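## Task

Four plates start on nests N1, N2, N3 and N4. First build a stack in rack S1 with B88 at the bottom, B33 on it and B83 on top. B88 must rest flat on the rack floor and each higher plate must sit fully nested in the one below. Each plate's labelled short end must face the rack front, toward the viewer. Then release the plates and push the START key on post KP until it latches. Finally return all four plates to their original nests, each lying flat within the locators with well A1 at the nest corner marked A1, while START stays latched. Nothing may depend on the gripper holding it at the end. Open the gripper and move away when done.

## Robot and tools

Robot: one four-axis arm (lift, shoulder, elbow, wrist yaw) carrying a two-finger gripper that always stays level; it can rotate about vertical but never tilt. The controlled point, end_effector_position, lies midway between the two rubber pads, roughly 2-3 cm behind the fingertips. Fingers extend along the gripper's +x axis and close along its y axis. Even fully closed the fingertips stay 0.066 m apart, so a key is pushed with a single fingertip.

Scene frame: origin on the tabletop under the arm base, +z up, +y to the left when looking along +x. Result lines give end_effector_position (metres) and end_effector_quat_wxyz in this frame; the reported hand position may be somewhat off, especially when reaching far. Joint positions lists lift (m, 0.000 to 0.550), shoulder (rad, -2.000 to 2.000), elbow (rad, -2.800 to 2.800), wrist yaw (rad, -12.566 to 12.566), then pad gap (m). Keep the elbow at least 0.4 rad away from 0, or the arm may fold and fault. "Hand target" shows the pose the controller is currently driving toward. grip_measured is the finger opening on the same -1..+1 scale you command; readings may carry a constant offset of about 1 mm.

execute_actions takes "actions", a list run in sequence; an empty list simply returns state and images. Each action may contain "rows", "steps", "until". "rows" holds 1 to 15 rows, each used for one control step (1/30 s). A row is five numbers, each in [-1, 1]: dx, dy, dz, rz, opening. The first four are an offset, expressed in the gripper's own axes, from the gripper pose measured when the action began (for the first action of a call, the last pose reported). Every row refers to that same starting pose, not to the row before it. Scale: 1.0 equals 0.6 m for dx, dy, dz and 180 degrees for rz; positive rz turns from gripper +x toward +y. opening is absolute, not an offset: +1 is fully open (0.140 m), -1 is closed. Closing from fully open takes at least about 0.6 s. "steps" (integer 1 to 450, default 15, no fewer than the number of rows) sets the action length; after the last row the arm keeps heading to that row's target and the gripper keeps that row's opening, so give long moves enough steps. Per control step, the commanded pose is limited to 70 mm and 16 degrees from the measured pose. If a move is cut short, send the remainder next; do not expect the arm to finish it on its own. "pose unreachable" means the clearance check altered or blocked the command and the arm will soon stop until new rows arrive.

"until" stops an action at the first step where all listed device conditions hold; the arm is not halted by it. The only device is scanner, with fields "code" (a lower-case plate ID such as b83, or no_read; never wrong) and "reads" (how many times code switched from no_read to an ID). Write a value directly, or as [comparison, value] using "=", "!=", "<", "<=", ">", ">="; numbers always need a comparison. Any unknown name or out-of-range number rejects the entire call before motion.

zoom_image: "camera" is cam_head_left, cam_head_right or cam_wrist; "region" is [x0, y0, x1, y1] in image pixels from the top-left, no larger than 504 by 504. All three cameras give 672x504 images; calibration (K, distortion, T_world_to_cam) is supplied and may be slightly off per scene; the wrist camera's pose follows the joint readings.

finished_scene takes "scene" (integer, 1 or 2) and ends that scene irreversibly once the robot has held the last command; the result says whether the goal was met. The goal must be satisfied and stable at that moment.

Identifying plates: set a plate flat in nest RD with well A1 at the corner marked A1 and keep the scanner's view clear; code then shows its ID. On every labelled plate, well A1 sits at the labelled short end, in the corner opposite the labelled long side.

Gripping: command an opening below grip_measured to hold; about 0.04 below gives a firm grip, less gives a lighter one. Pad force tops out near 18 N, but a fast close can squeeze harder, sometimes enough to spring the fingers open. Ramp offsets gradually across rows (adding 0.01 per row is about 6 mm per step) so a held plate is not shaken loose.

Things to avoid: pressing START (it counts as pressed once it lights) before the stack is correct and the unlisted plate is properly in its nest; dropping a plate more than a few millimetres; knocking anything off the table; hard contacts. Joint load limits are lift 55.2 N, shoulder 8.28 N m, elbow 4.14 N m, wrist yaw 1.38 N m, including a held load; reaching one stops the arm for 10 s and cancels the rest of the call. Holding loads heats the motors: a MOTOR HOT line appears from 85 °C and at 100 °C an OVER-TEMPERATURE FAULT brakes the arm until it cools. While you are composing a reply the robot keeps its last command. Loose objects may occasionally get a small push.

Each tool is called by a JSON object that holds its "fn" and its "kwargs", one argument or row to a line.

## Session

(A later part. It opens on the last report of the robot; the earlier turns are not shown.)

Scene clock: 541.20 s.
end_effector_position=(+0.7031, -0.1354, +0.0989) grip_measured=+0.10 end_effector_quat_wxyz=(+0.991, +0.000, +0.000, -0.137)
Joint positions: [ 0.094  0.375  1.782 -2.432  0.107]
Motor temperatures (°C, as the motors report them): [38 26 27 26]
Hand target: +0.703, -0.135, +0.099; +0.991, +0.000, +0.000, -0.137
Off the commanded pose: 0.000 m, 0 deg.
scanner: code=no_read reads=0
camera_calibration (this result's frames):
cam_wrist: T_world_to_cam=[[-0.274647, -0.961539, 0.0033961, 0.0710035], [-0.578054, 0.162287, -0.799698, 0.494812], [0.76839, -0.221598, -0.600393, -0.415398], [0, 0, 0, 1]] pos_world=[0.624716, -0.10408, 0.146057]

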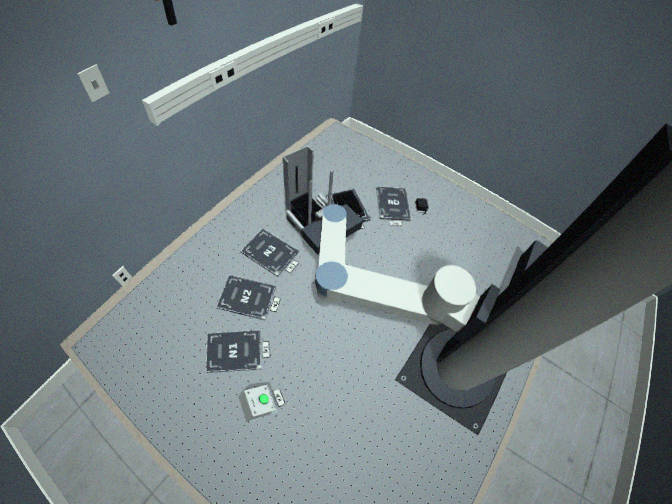

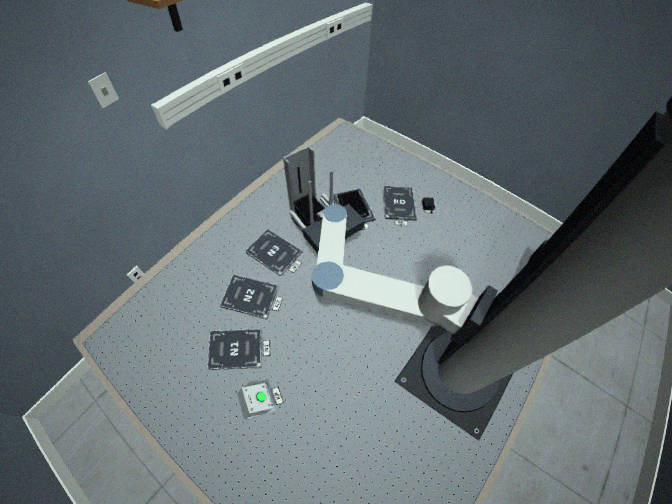

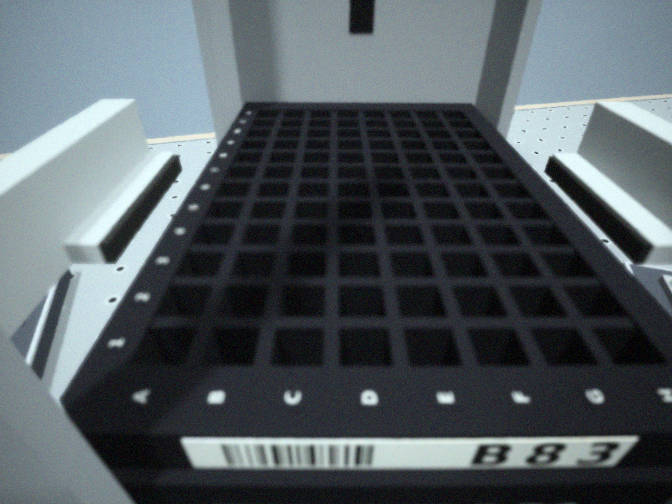

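{"fn": "execute_actions", "kwargs": {
  "actions": [
    {"rows":[[0,0,0,0,-0.1],[0,0,0,0,-0.25],[0,0,0,0,-0.35],[0,0,0,0,-0.42],[0,0,0,0,-0.47],[0,0,0,0,-0.5],[0,0,0,0,-0.52],[0,0,0,0,-0.54],[0,0,0,0,-0.56],[0,0,0,0,-0.58],[0,0,0,0,-0.6],[0,0,0,0,-0.62]],"steps":17},
    {"rows":[[0,0,0.002,0,-0.62],[0,0,0.005,0,-0.62],[0,0,0.01,0,-0.62],[0,0,0.018,0,-0.62],[0,0,0.03,0,-0.62],[0,0,0.045,0,-0.62],[0,0,0.065,0,-0.62],[0,0,0.09,0,-0.62],[0,0,0.12,0,-0.62],[0,0,0.3885,0,-0.62]],"steps":31},
    {"rows":[[-0.001,0.006,0,0.002,-0.62],[-0.002,0.015,0,0.006,-0.62],[-0.004,0.028,0,0.011,-0.62],[-0.006,0.045,0,0.017,-0.62],[-0.009,0.065,0,0.024,-0.62],[-0.012,0.09,0,0.033,-0.62],[-0.016,0.12,0,0.044,-0.62],[-0.0403,0.2953,0,0.10756,-0.62]],"steps":27},
    {"rows":[[0,0,-0.005,0,-0.62],[0,0,-0.012,0,-0.62],[0,0,-0.022,0,-0.62],[0,0,-0.035,0,-0.62],[0,0,-0.05,0,-0.62],[0,0,-0.07,0,-0.62],[0,0,-0.09,0,-0.62],[0,0,-0.48,0,-0.62]],"steps":33}
  ]
}}

Scene clock: 563.90 s.
end_effector_position=(+0.7280, +0.0416, +0.0438) grip_measured=-0.57 end_effector_quat_wxyz=(+1.000, +0.000, +0.000, +0.031)
Joint positions: [ 0.039  0.671  1.841 -2.45   0.082]
Motor temperatures (°C, as the motors report them): [38 26 27 26]
Hand target: +0.728, +0.042, +0.044; +1.000, +0.000, +0.000, +0.031
Off the commanded pose: 0.000 m, 0 deg.
scanner: code=no_read reads=0
camera_calibration (this result's frames):
cam_wrist: T_world_to_cam=[[0.0592669, -0.998236, 0.0033961, 0.00670624], [-0.59918, -0.038295, -0.799698, 0.460111], [0.798418, 0.0453608, -0.600393, -0.461333], [0, 0, 0, 1]] pos_world=[0.643629, 0.0452408, 0.0909462]

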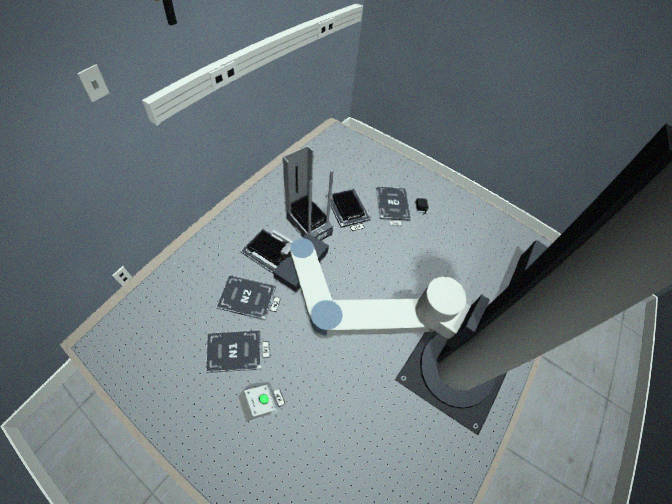

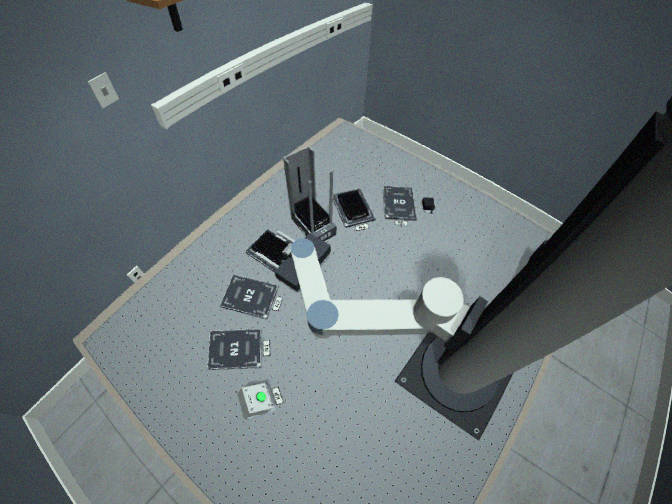

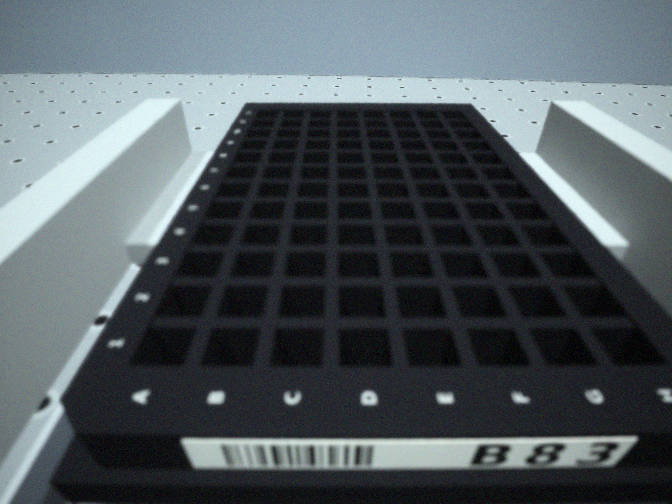

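{"fn": "execute_actions", "kwargs": {
  "actions": [
    {"rows":[[0.0002,0.0002,-0.003,0,-0.62],[0.0002,0.0002,-0.006,0,-0.62],[0.0002,0.0002,-0.009,0,-0.62],[0.0002,0.0002,-0.011,0,-0.62],[0.0002,0.0002,-0.013,0,-0.62],[0.0002,0.0002,-0.015,0,-0.62],[0.0002,0.0002,-0.0165,0,-0.62],[0.0002,0.0002,-0.0175,0,-0.62]],"steps":13},
    {"rows":[[0,0,0,0,-0.58],[0,0,0,0,-0.54],[0,0,0,0,-0.45],[0,0,0,0,0]],"steps":11}
  ]
}}

Scene clock: 572.60 s.
end_effector_position=(+0.7280, +0.0417, +0.0332) grip_measured=+0.00 end_effector_quat_wxyz=(+1.000, +0.000, +0.000, +0.031)
Joint positions: [ 0.028  0.671  1.841 -2.45   0.103]
Motor temperatures (°C, as the motors report them): [38 26 27 26]
Hand target: +0.728, +0.042, +0.033; +1.000, +0.000, +0.000, +0.031
Off the commanded pose: 0.000 m, 0 deg.
scanner: code=no_read reads=0
camera_calibration (this result's frames):
cam_wrist: T_world_to_cam=[[0.0594029, -0.998228, 0.0033961, 0.00678152], [-0.599175, -0.0383766, -0.799698, 0.451726], [0.798411, 0.0454695, -0.600393, -0.467752], [0, 0, 0, 1]] pos_world=[0.643718, 0.0453737, 0.080386]

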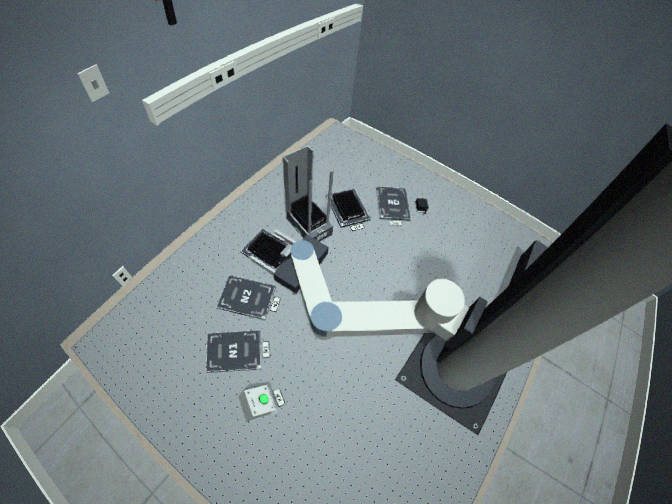

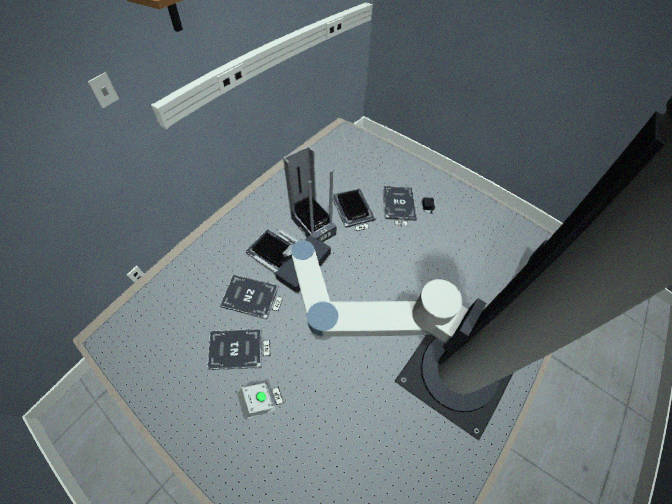

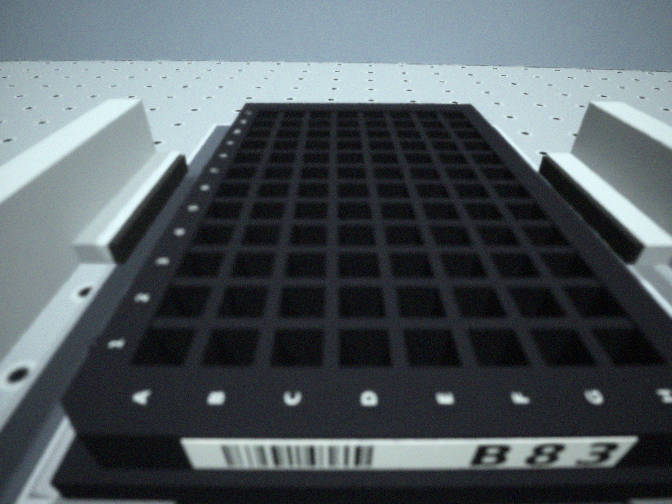

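{"fn": "execute_actions", "kwargs": {
  "actions": [
    {"rows":[[0,0,0.03,0,0],[-0.02,0,0.06,0,0],[-0.2333,0,0.088,0,0]],"steps":22},
    {"rows":[[-0.0625,-0.2092,0,-0.1075,0.1]],"steps":22},
    {"rows":[[0.02,0,0,0,0.1],[0.05,0,0,0,0.1],[0.25,0,0,0,0.1]],"steps":22}
  ]
}}

Scene clock: 581.07 s.
end_effector_position=(+0.7028, -0.1357, +0.0861) grip_measured=+0.10 end_effector_quat_wxyz=(+0.990, +0.000, +0.000, -0.138)
Joint positions: [ 0.081  0.375  1.781 -2.432  0.107]
Motor temperatures (°C, as the motors report them): [38 26 27 26]
Hand target: +0.703, -0.136, +0.086; +0.990, +0.000, +0.000, -0.138
Off the commanded pose: 0.000 m, 0 deg.
scanner: code=no_read reads=0
camera_calibration (this result's frames):
cam_wrist: T_world_to_cam=[[-0.275589, -0.96127, 0.0033961, 0.0713874], [-0.577895, 0.162853, -0.799698, 0.484434], [0.768172, -0.22235, -0.600393, -0.422916], [0, 0, 0, 1]] pos_world=[0.624497, -0.104304, 0.133243]

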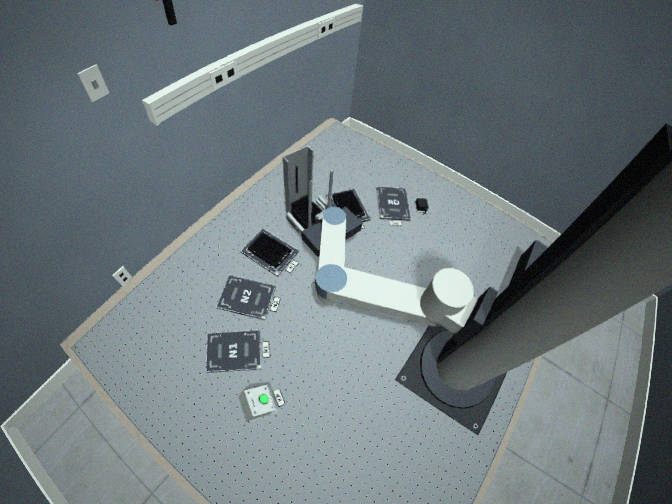

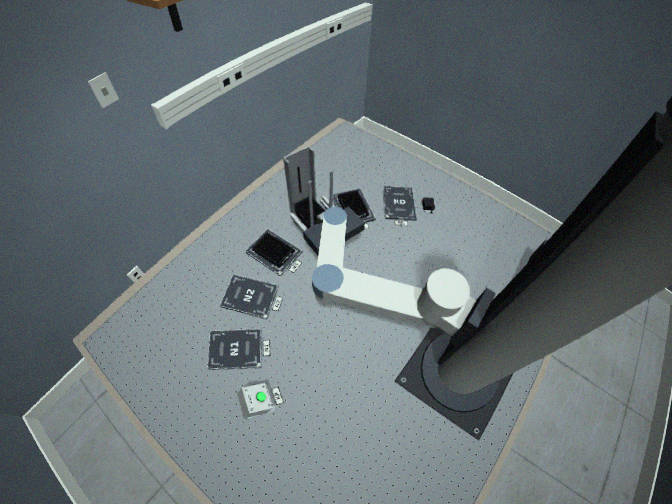

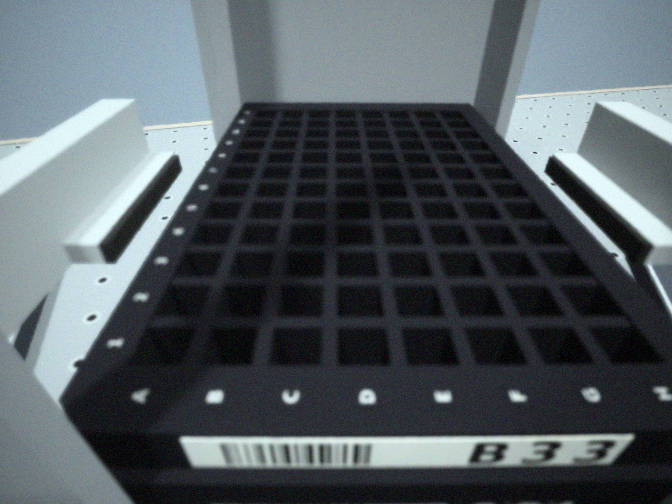

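{"fn": "execute_actions", "kwargs": {
  "actions": [
    {"rows":[[0.0002,0.0006,-0.0003,0.0002,-0.1],[0.0002,0.0006,-0.0003,0.0002,-0.25],[0.0002,0.0006,-0.0003,0.0002,-0.35],[0.0002,0.0006,-0.0003,0.0002,-0.42],[0.0002,0.0006,-0.0003,0.0002,-0.47],[0.0002,0.0006,-0.0003,0.0002,-0.5],[0.0002,0.0006,-0.0003,0.0002,-0.52],[0.0002,0.0006,-0.0003,0.0002,-0.54],[0.0002,0.0006,-0.0003,0.0002,-0.56],[0.0002,0.0006,-0.0003,0.0002,-0.58],[0.0002,0.0006,-0.0003,0.0002,-0.6],[0.0002,0.0006,-0.0003,0.0002,-0.62]],"steps":17},
    {"rows":[[0,0,0.002,0,-0.62],[0,0,0.005,0,-0.62],[0,0,0.01,0,-0.62],[0,0,0.018,0,-0.62],[0,0,0.03,0,-0.62],[0,0,0.045,0,-0.62],[0,0,0.065,0,-0.62],[0,0,0.09,0,-0.62],[0,0,0.12,0,-0.62],[0,0,0.41,0,-0.62]],"steps":32},
    {"rows":[[-0.002,0.006,0,0.002,-0.62],[-0.005,0.015,0,0.006,-0.62],[-0.01,0.028,0,0.011,-0.62],[-0.016,0.045,0,0.018,-0.62],[-0.024,0.065,0,0.027,-0.62],[-0.033,0.09,0,0.037,-0.62],[-0.045,0.12,0,0.05,-0.62],[-0.2101,0.5517,0,0.22656,-0.62]],"steps":35},
    {"rows":[[0,0,-0.005,0,-0.62],[0,0,-0.012,0,-0.62],[0,0,-0.022,0,-0.62],[0,0,-0.035,0,-0.62],[0,0,-0.05,0,-0.62],[0,0,-0.07,0,-0.62],[0,0,-0.09,0,-0.62],[0,0,-0.48,0,-0.62]],"steps":33}
  ]
}}

Scene clock: 608.83 s.
end_effector_position=(+0.6718, +0.2172, +0.0437) grip_measured=-0.57 end_effector_quat_wxyz=(+0.976, +0.000, +0.000, +0.216)
Joint positions: [ 0.039  1.03   1.764 -2.358  0.082]
Motor temperatures (°C, as the motors report them): [38 26 27 26]
Hand target: +0.672, +0.217, +0.044; +0.976, +0.000, +0.000, +0.216
Off the commanded pose: 0.000 m, 0 deg.
scanner: code=no_read reads=0
camera_calibration (this result's frames):
cam_wrist: T_world_to_cam=[[0.419502, -0.907748, 0.0033961, -0.0763042], [-0.543872, -0.254335, -0.799698, 0.442883], [0.726788, 0.333628, -0.600393, -0.438975], [0, 0, 0, 1]] pos_world=[0.591923, 0.18983, 0.0908747]

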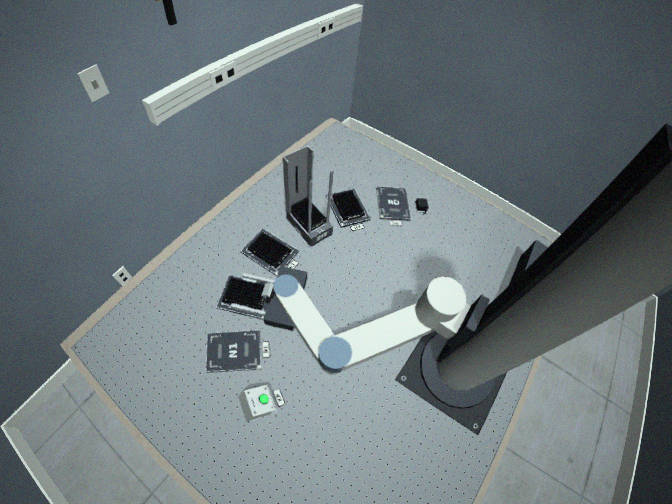

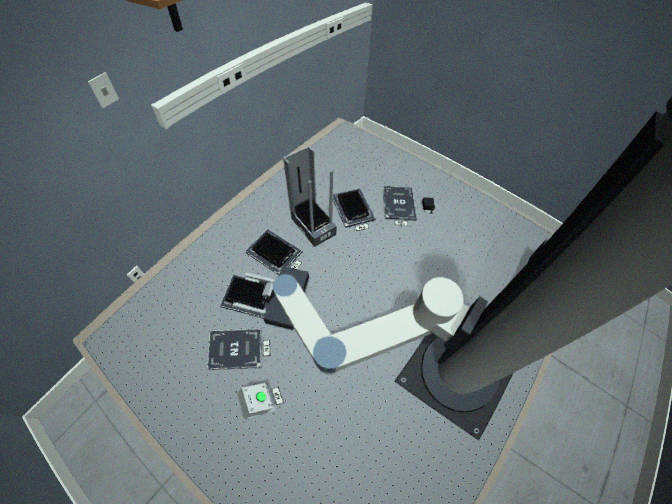

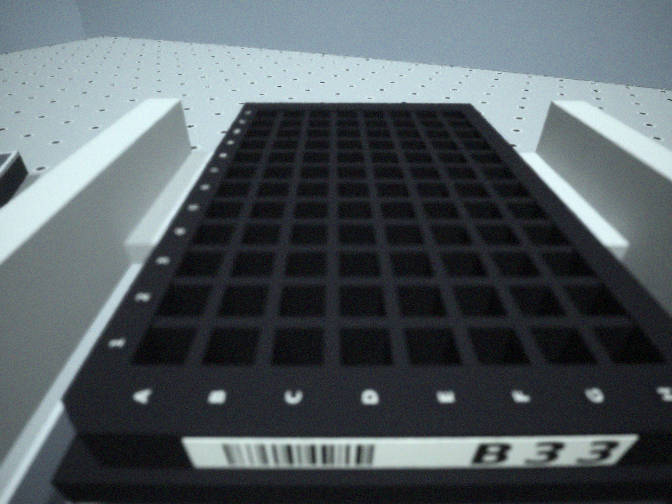

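{"fn": "execute_actions", "kwargs": {
  "actions": [
    {"rows":[[0,0.0004,-0.003,0,-0.62],[0,0.0004,-0.006,0,-0.62],[0,0.0004,-0.009,0,-0.62],[0,0.0004,-0.011,0,-0.62],[0,0.0004,-0.013,0,-0.62],[0,0.0004,-0.015,0,-0.62],[0,0.0004,-0.0165,0,-0.62],[0,0.0004,-0.0174,0,-0.62]],"steps":13},
    {"rows":[[0,0,0,0,-0.58],[0,0,0,0,-0.54],[0,0,0,0,-0.45],[0,0,0,0,0]],"steps":11}
  ]
}}

Scene clock: 615.43 s.
end_effector_position=(+0.6717, +0.2174, +0.0332) grip_measured=+0.00 end_effector_quat_wxyz=(+0.976, +0.000, +0.000, +0.216)
Joint positions: [ 0.028  1.03   1.764 -2.358  0.103]
Motor temperatures (°C, as the motors report them): [38 26 27 26]
Hand target: +0.672, +0.217, +0.033; +0.976, +0.000, +0.000, +0.216
Off the commanded pose: 0.000 m, 0 deg.
scanner: code=no_read reads=0
camera_calibration (this result's frames):
cam_wrist: T_world_to_cam=[[0.419583, -0.90771, 0.0033961, -0.076131], [-0.54385, -0.254383, -0.799698, 0.434483], [0.726758, 0.333693, -0.600393, -0.445274], [0, 0, 0, 1]] pos_world=[0.591844, 0.190005, 0.0803744]

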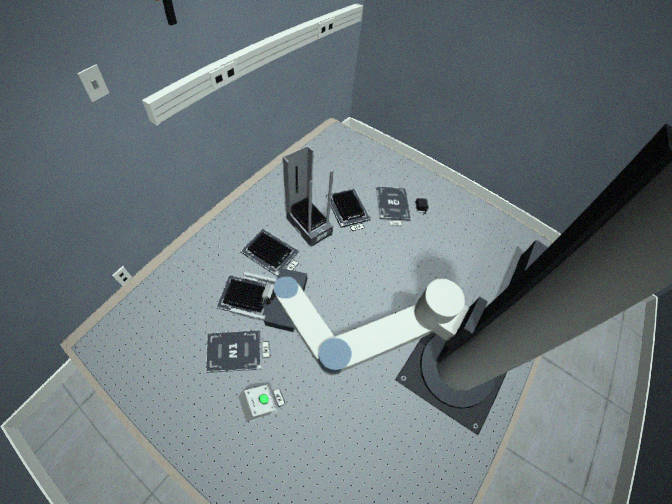

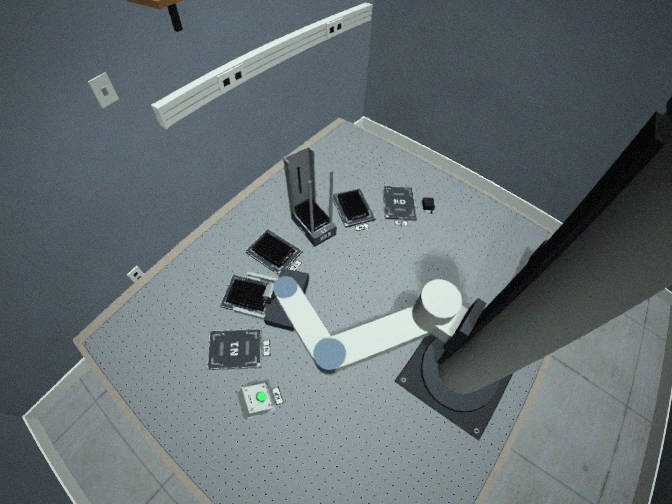

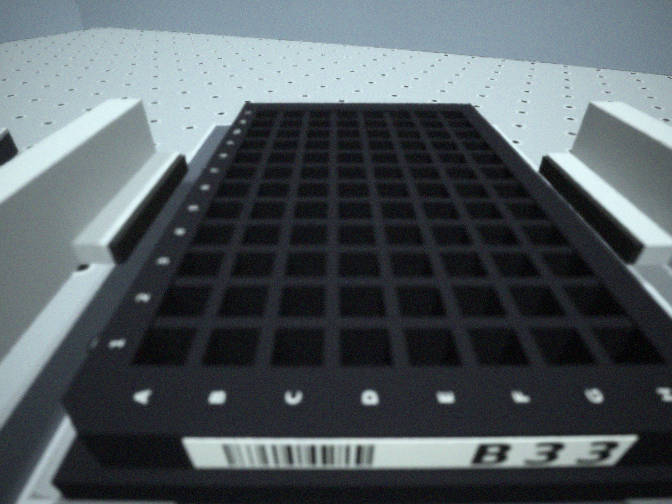

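{"fn": "execute_actions", "kwargs": {
  "actions": [
    {"rows":[[0,0,0.0663,0,0],[0,0,0.0663,0,0],[0,0,0.0663,0,0],[0,0,0.0663,0,0],[0,0,0.0663,0,0],[0,0,0.0663,0,0],[0,0,0.0663,0,0],[0,0,0.0663,0,0],[-0.3903,-0.3918,0.0663,-0.2264,0.1]],"steps":41},
    {"rows":[[0.02,0,0,0,0.1],[0.05,0,0,0,0.1],[0.25,0,0,0,0.1]],"steps":22}
  ]
}}

Scene clock: 629.13 s.
end_effector_position=(+0.7029, -0.1357, +0.0729) grip_measured=+0.10 end_effector_quat_wxyz=(+0.991, +0.000, +0.000, -0.137)
Joint positions: [ 0.068  0.375  1.782 -2.432  0.107]
Motor temperatures (°C, as the motors report them): [38 26 27 26]
Hand target: +0.703, -0.136, +0.073; +0.990, +0.000, +0.000, -0.138
Off the commanded pose: 0.000 m, 0 deg.
scanner: code=no_read reads=0
camera_calibration (this result's frames):
cam_wrist: T_world_to_cam=[[-0.275257, -0.961365, 0.0033961, 0.0712904], [-0.577951, 0.162654, -0.799698, 0.474], [0.768249, -0.222086, -0.600393, -0.430864], [0, 0, 0, 1]] pos_world=[0.624583, -0.10425, 0.120126]

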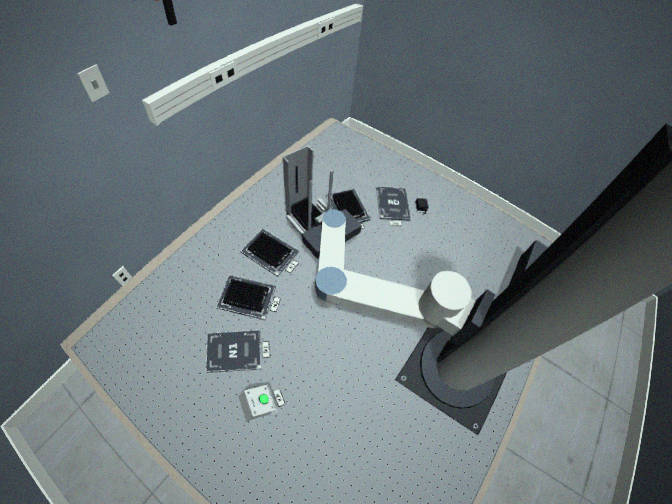

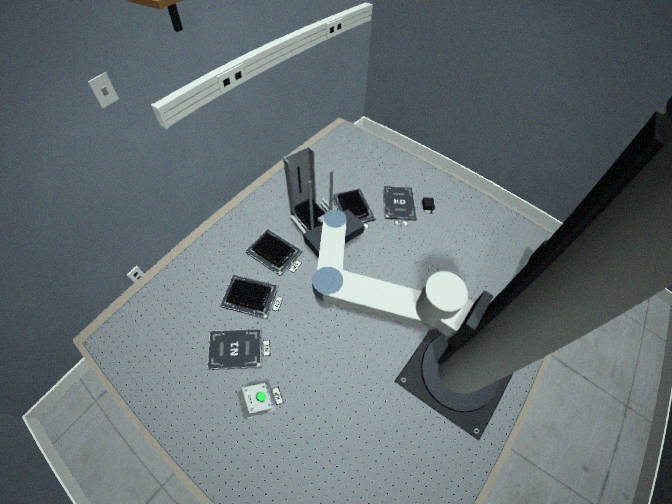

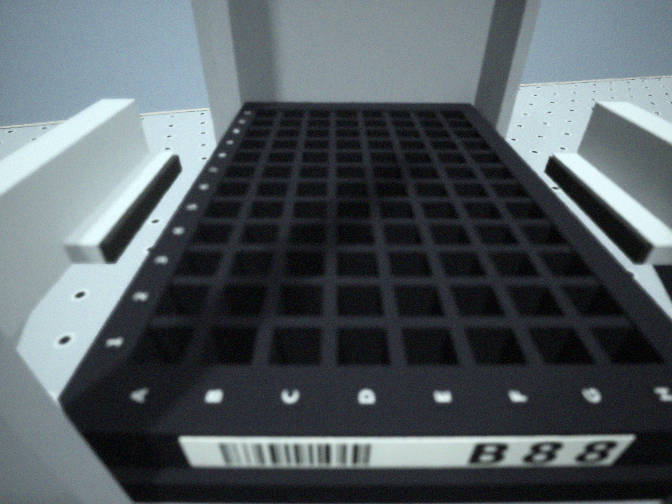

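{"fn": "execute_actions", "kwargs": {
  "actions": [
    {"rows":[[0,0.0005,0,0.0002,-0.1],[0,0.0005,0,0.0002,-0.25],[0,0.0005,0,0.0002,-0.35],[0,0.0005,0,0.0002,-0.42],[0,0.0005,0,0.0002,-0.47],[0,0.0005,0,0.0002,-0.5],[0,0.0005,0,0.0002,-0.52],[0,0.0005,0,0.0002,-0.54],[0,0.0005,0,0.0002,-0.56],[0,0.0005,0,0.0002,-0.58],[0,0.0005,0,0.0002,-0.6],[0,0.0005,0,0.0002,-0.62]],"steps":17},
    {"rows":[[0,0,0.002,0,-0.62],[0,0,0.005,0,-0.62],[0,0,0.01,0,-0.62],[0,0,0.018,0,-0.62],[0,0,0.03,0,-0.62],[0,0,0.045,0,-0.62],[0,0,0.065,0,-0.62],[0,0,0.09,0,-0.62],[0,0,0.12,0,-0.62],[0,0,0.432,0,-0.62]],"steps":33},
    {"rows":[[-0.003,0.006,0,0.002,-0.62],[-0.008,0.015,0,0.006,-0.62],[-0.015,0.028,0,0.011,-0.62],[-0.025,0.045,0,0.018,-0.62],[-0.036,0.065,0,0.027,-0.62],[-0.05,0.09,0,0.037,-0.62],[-0.067,0.12,0,0.05,-0.62],[-0.4275,0.7602,0,0.3296,-0.62]],"steps":46},
    {"rows":[[0,0,-0.005,0,-0.62],[0,0,-0.012,0,-0.62],[0,0,-0.022,0,-0.62],[0,0,-0.035,0,-0.62],[0,0,-0.05,0,-0.62],[0,0,-0.07,0,-0.62],[0,0,-0.09,0,-0.62],[0,0,-0.48,0,-0.62]],"steps":33}
  ]
}}

Scene clock: 649.37 s.
end_effector_position=(+0.5804, +0.3728, +0.0440) grip_measured=-0.57 end_effector_quat_wxyz=(+0.929, +0.000, +0.000, +0.370)
Joint positions: [ 0.039  1.341  1.817 -2.398  0.082]
Motor temperatures (°C, as the motors report them): [38 26 27 26]
Hand target: +0.580, +0.373, +0.044; +0.929, +0.000, +0.000, +0.370
Off the commanded pose: 0.000 m, 0 deg.
scanner: code=no_read reads=0
camera_calibration (this result's frames):
cam_wrist: T_world_to_cam=[[0.686063, -0.727535, 0.0033961, -0.118632], [-0.434948, -0.413888, -0.799698, 0.429225], [0.583213, 0.547166, -0.600393, -0.420589], [0, 0, 0, 1]] pos_world=[0.513373, 0.321474, 0.0911348]

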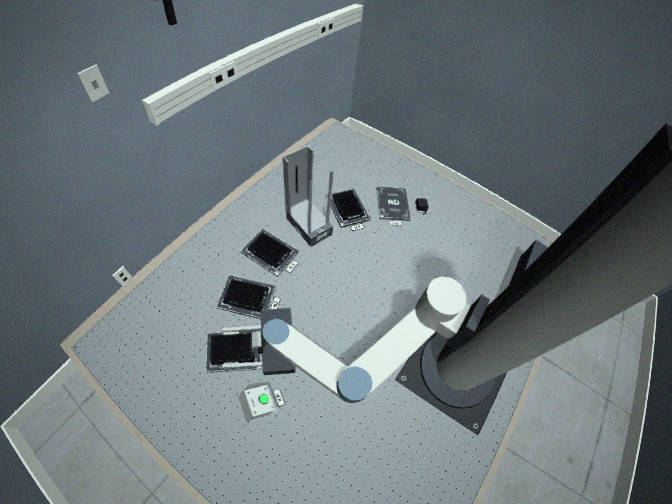

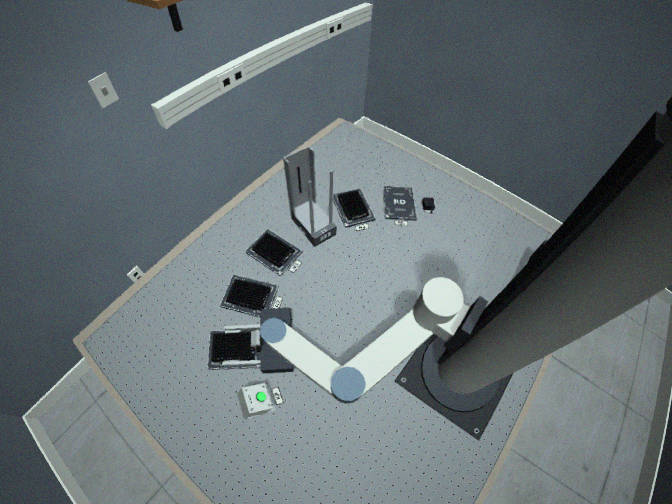

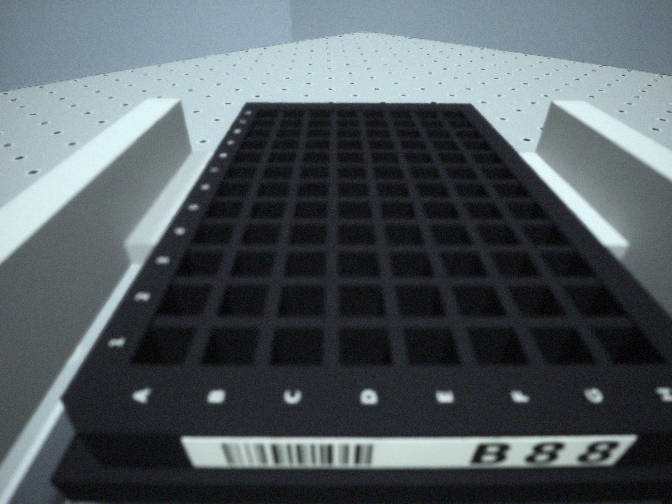

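{"fn": "execute_actions", "kwargs": {
  "actions": [
    {"rows":[[0.0003,0.0008,-0.003,0.0003,-0.62],[0.0003,0.0008,-0.006,0.0003,-0.62],[0.0003,0.0008,-0.009,0.0003,-0.62],[0.0003,0.0008,-0.011,0.0003,-0.62],[0.0003,0.0008,-0.013,0.0003,-0.62],[0.0003,0.0008,-0.015,0.0003,-0.62],[0.0003,0.0008,-0.0165,0.0003,-0.62],[0.0003,0.0008,-0.0178,0.0003,-0.62]],"steps":13},
    {"rows":[[0,0,0,0,-0.58],[0,0,0,0,-0.54],[0,0,0,0,-0.45],[0,0,0,0,0]],"steps":11}
  ]
}}

{"fn": "execute_actions", "kwargs": {
  "actions": [
    {"rows":[[0,0,0.1,0,0],[0,0,0.1,0,0],[0,0,0.1,0,0],[0,0,0.1,0,0],[0,0,0.1,0,0],[0,0,0.1,0,0],[0,0,0.2,0,0],[-0.3,-0.2,0.35,-0.1,1]],"steps":32}
  ]
}}

{"fn": "zoom_image", "kwargs": {
  "camera": "cam_head_left",
  "region": [310, 170, 400, 240]
}}

Scene clock: 661.33 s.
end_effector_position=(+0.5802, +0.3732, +0.0332) grip_measured=+0.00 end_effector_quat_wxyz=(+0.929, +0.000, +0.000, +0.371)
Joint positions: [ 0.028  1.341  1.818 -2.399  0.103]
Motor temperatures (°C, as the motors report them): [38 26 27 26]
Hand target: +0.580, +0.373, +0.033; +0.929, +0.000, +0.000, +0.371
Off the commanded pose: 0.000 m, 0 deg.
scanner: code=no_read reads=0
camera_calibration (this result's frames):
cam_wrist: T_world_to_cam=[[0.686737, -0.726898, 0.0033961, -0.118811], [-0.434565, -0.414291, -0.799698, 0.420661], [0.582706, 0.547706, -0.600393, -0.427072], [0, 0, 0, 1]] pos_world=[0.513254, 0.321823, 0.0803942]

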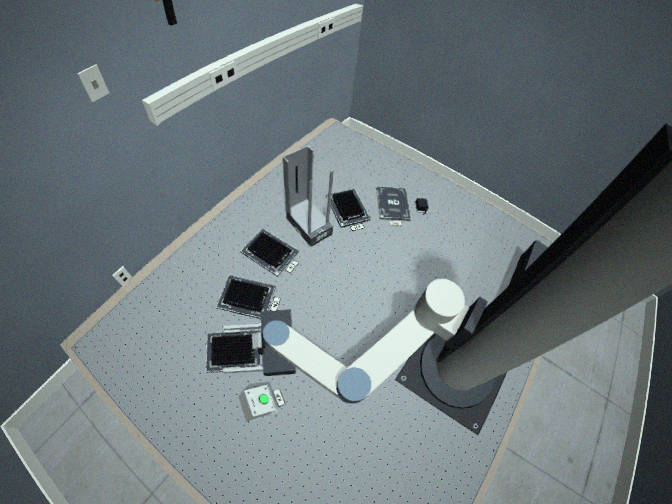

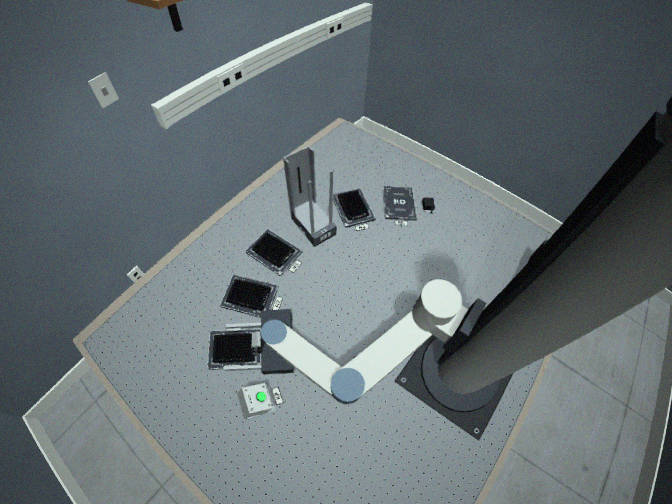

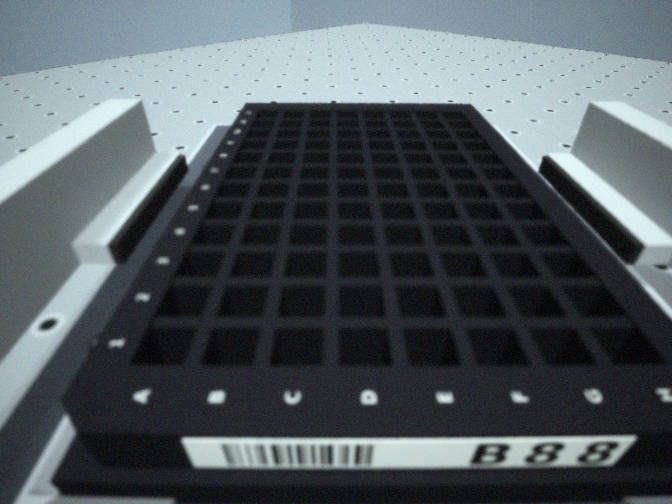

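Scene clock: 662.40 s.
end_effector_position=(+0.5324, +0.1617, +0.2433) grip_measured=+1.00 end_effector_quat_wxyz=(+0.975, +0.000, +0.000, +0.220)
Joint positions: [ 0.238  1.344  1.003 -1.903  0.14 ]
Motor temperatures (°C, as the motors report them): [38 26 27 26]
Hand target: +0.532, +0.162, +0.243; +0.975, +0.000, +0.000, +0.221
Off the commanded pose: 0.001 m, 0 deg.
scanner: code=no_read reads=0
camera_calibration (this result's frames):
cam_wrist: T_world_to_cam=[[0.426582, -0.904442, 0.0033961, -0.0732203], [-0.541869, -0.258576, -0.799698, 0.512217], [0.724159, 0.339297, -0.600393, -0.198866], [0, 0, 0, 1]] pos_world=[0.452799, 0.133698, 0.29047]

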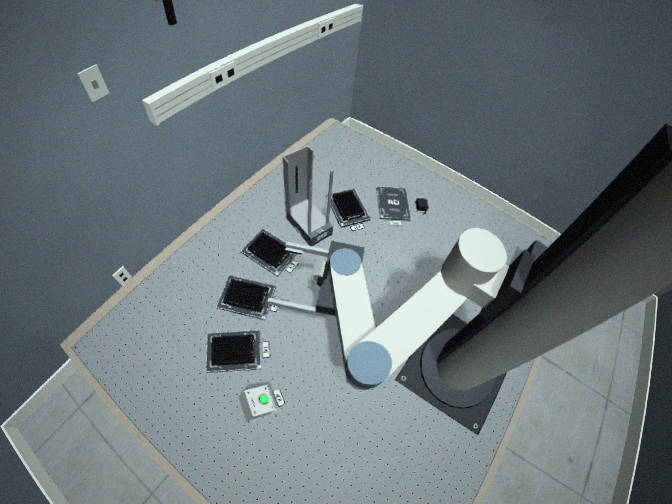

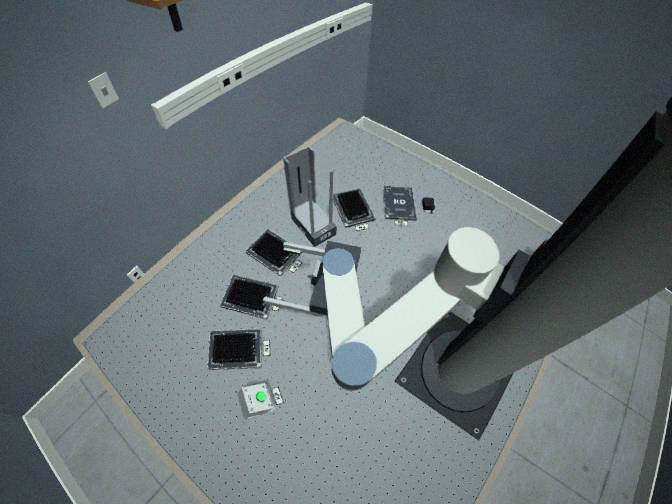

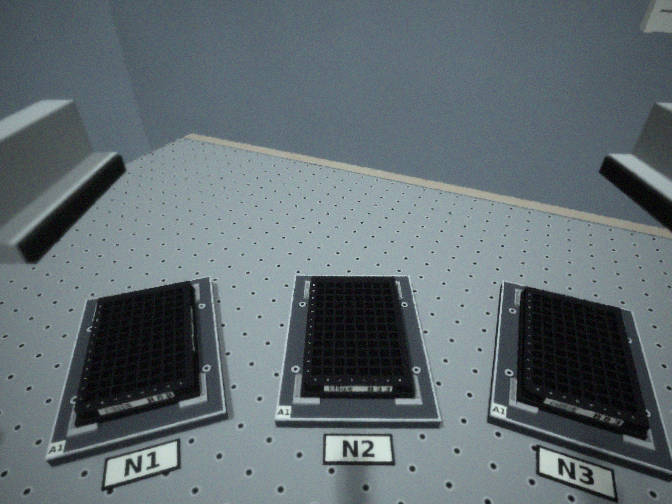

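Region (310, 170, 400, 240) of cam_head_left's 672x504 image, scaled by 5.600, with more detail than that image has.

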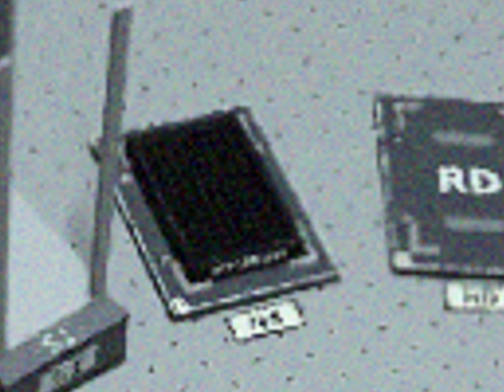

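{"fn": "finished_scene", "kwargs": {
  "scene": 1
}}

The scene is finished: the task was done.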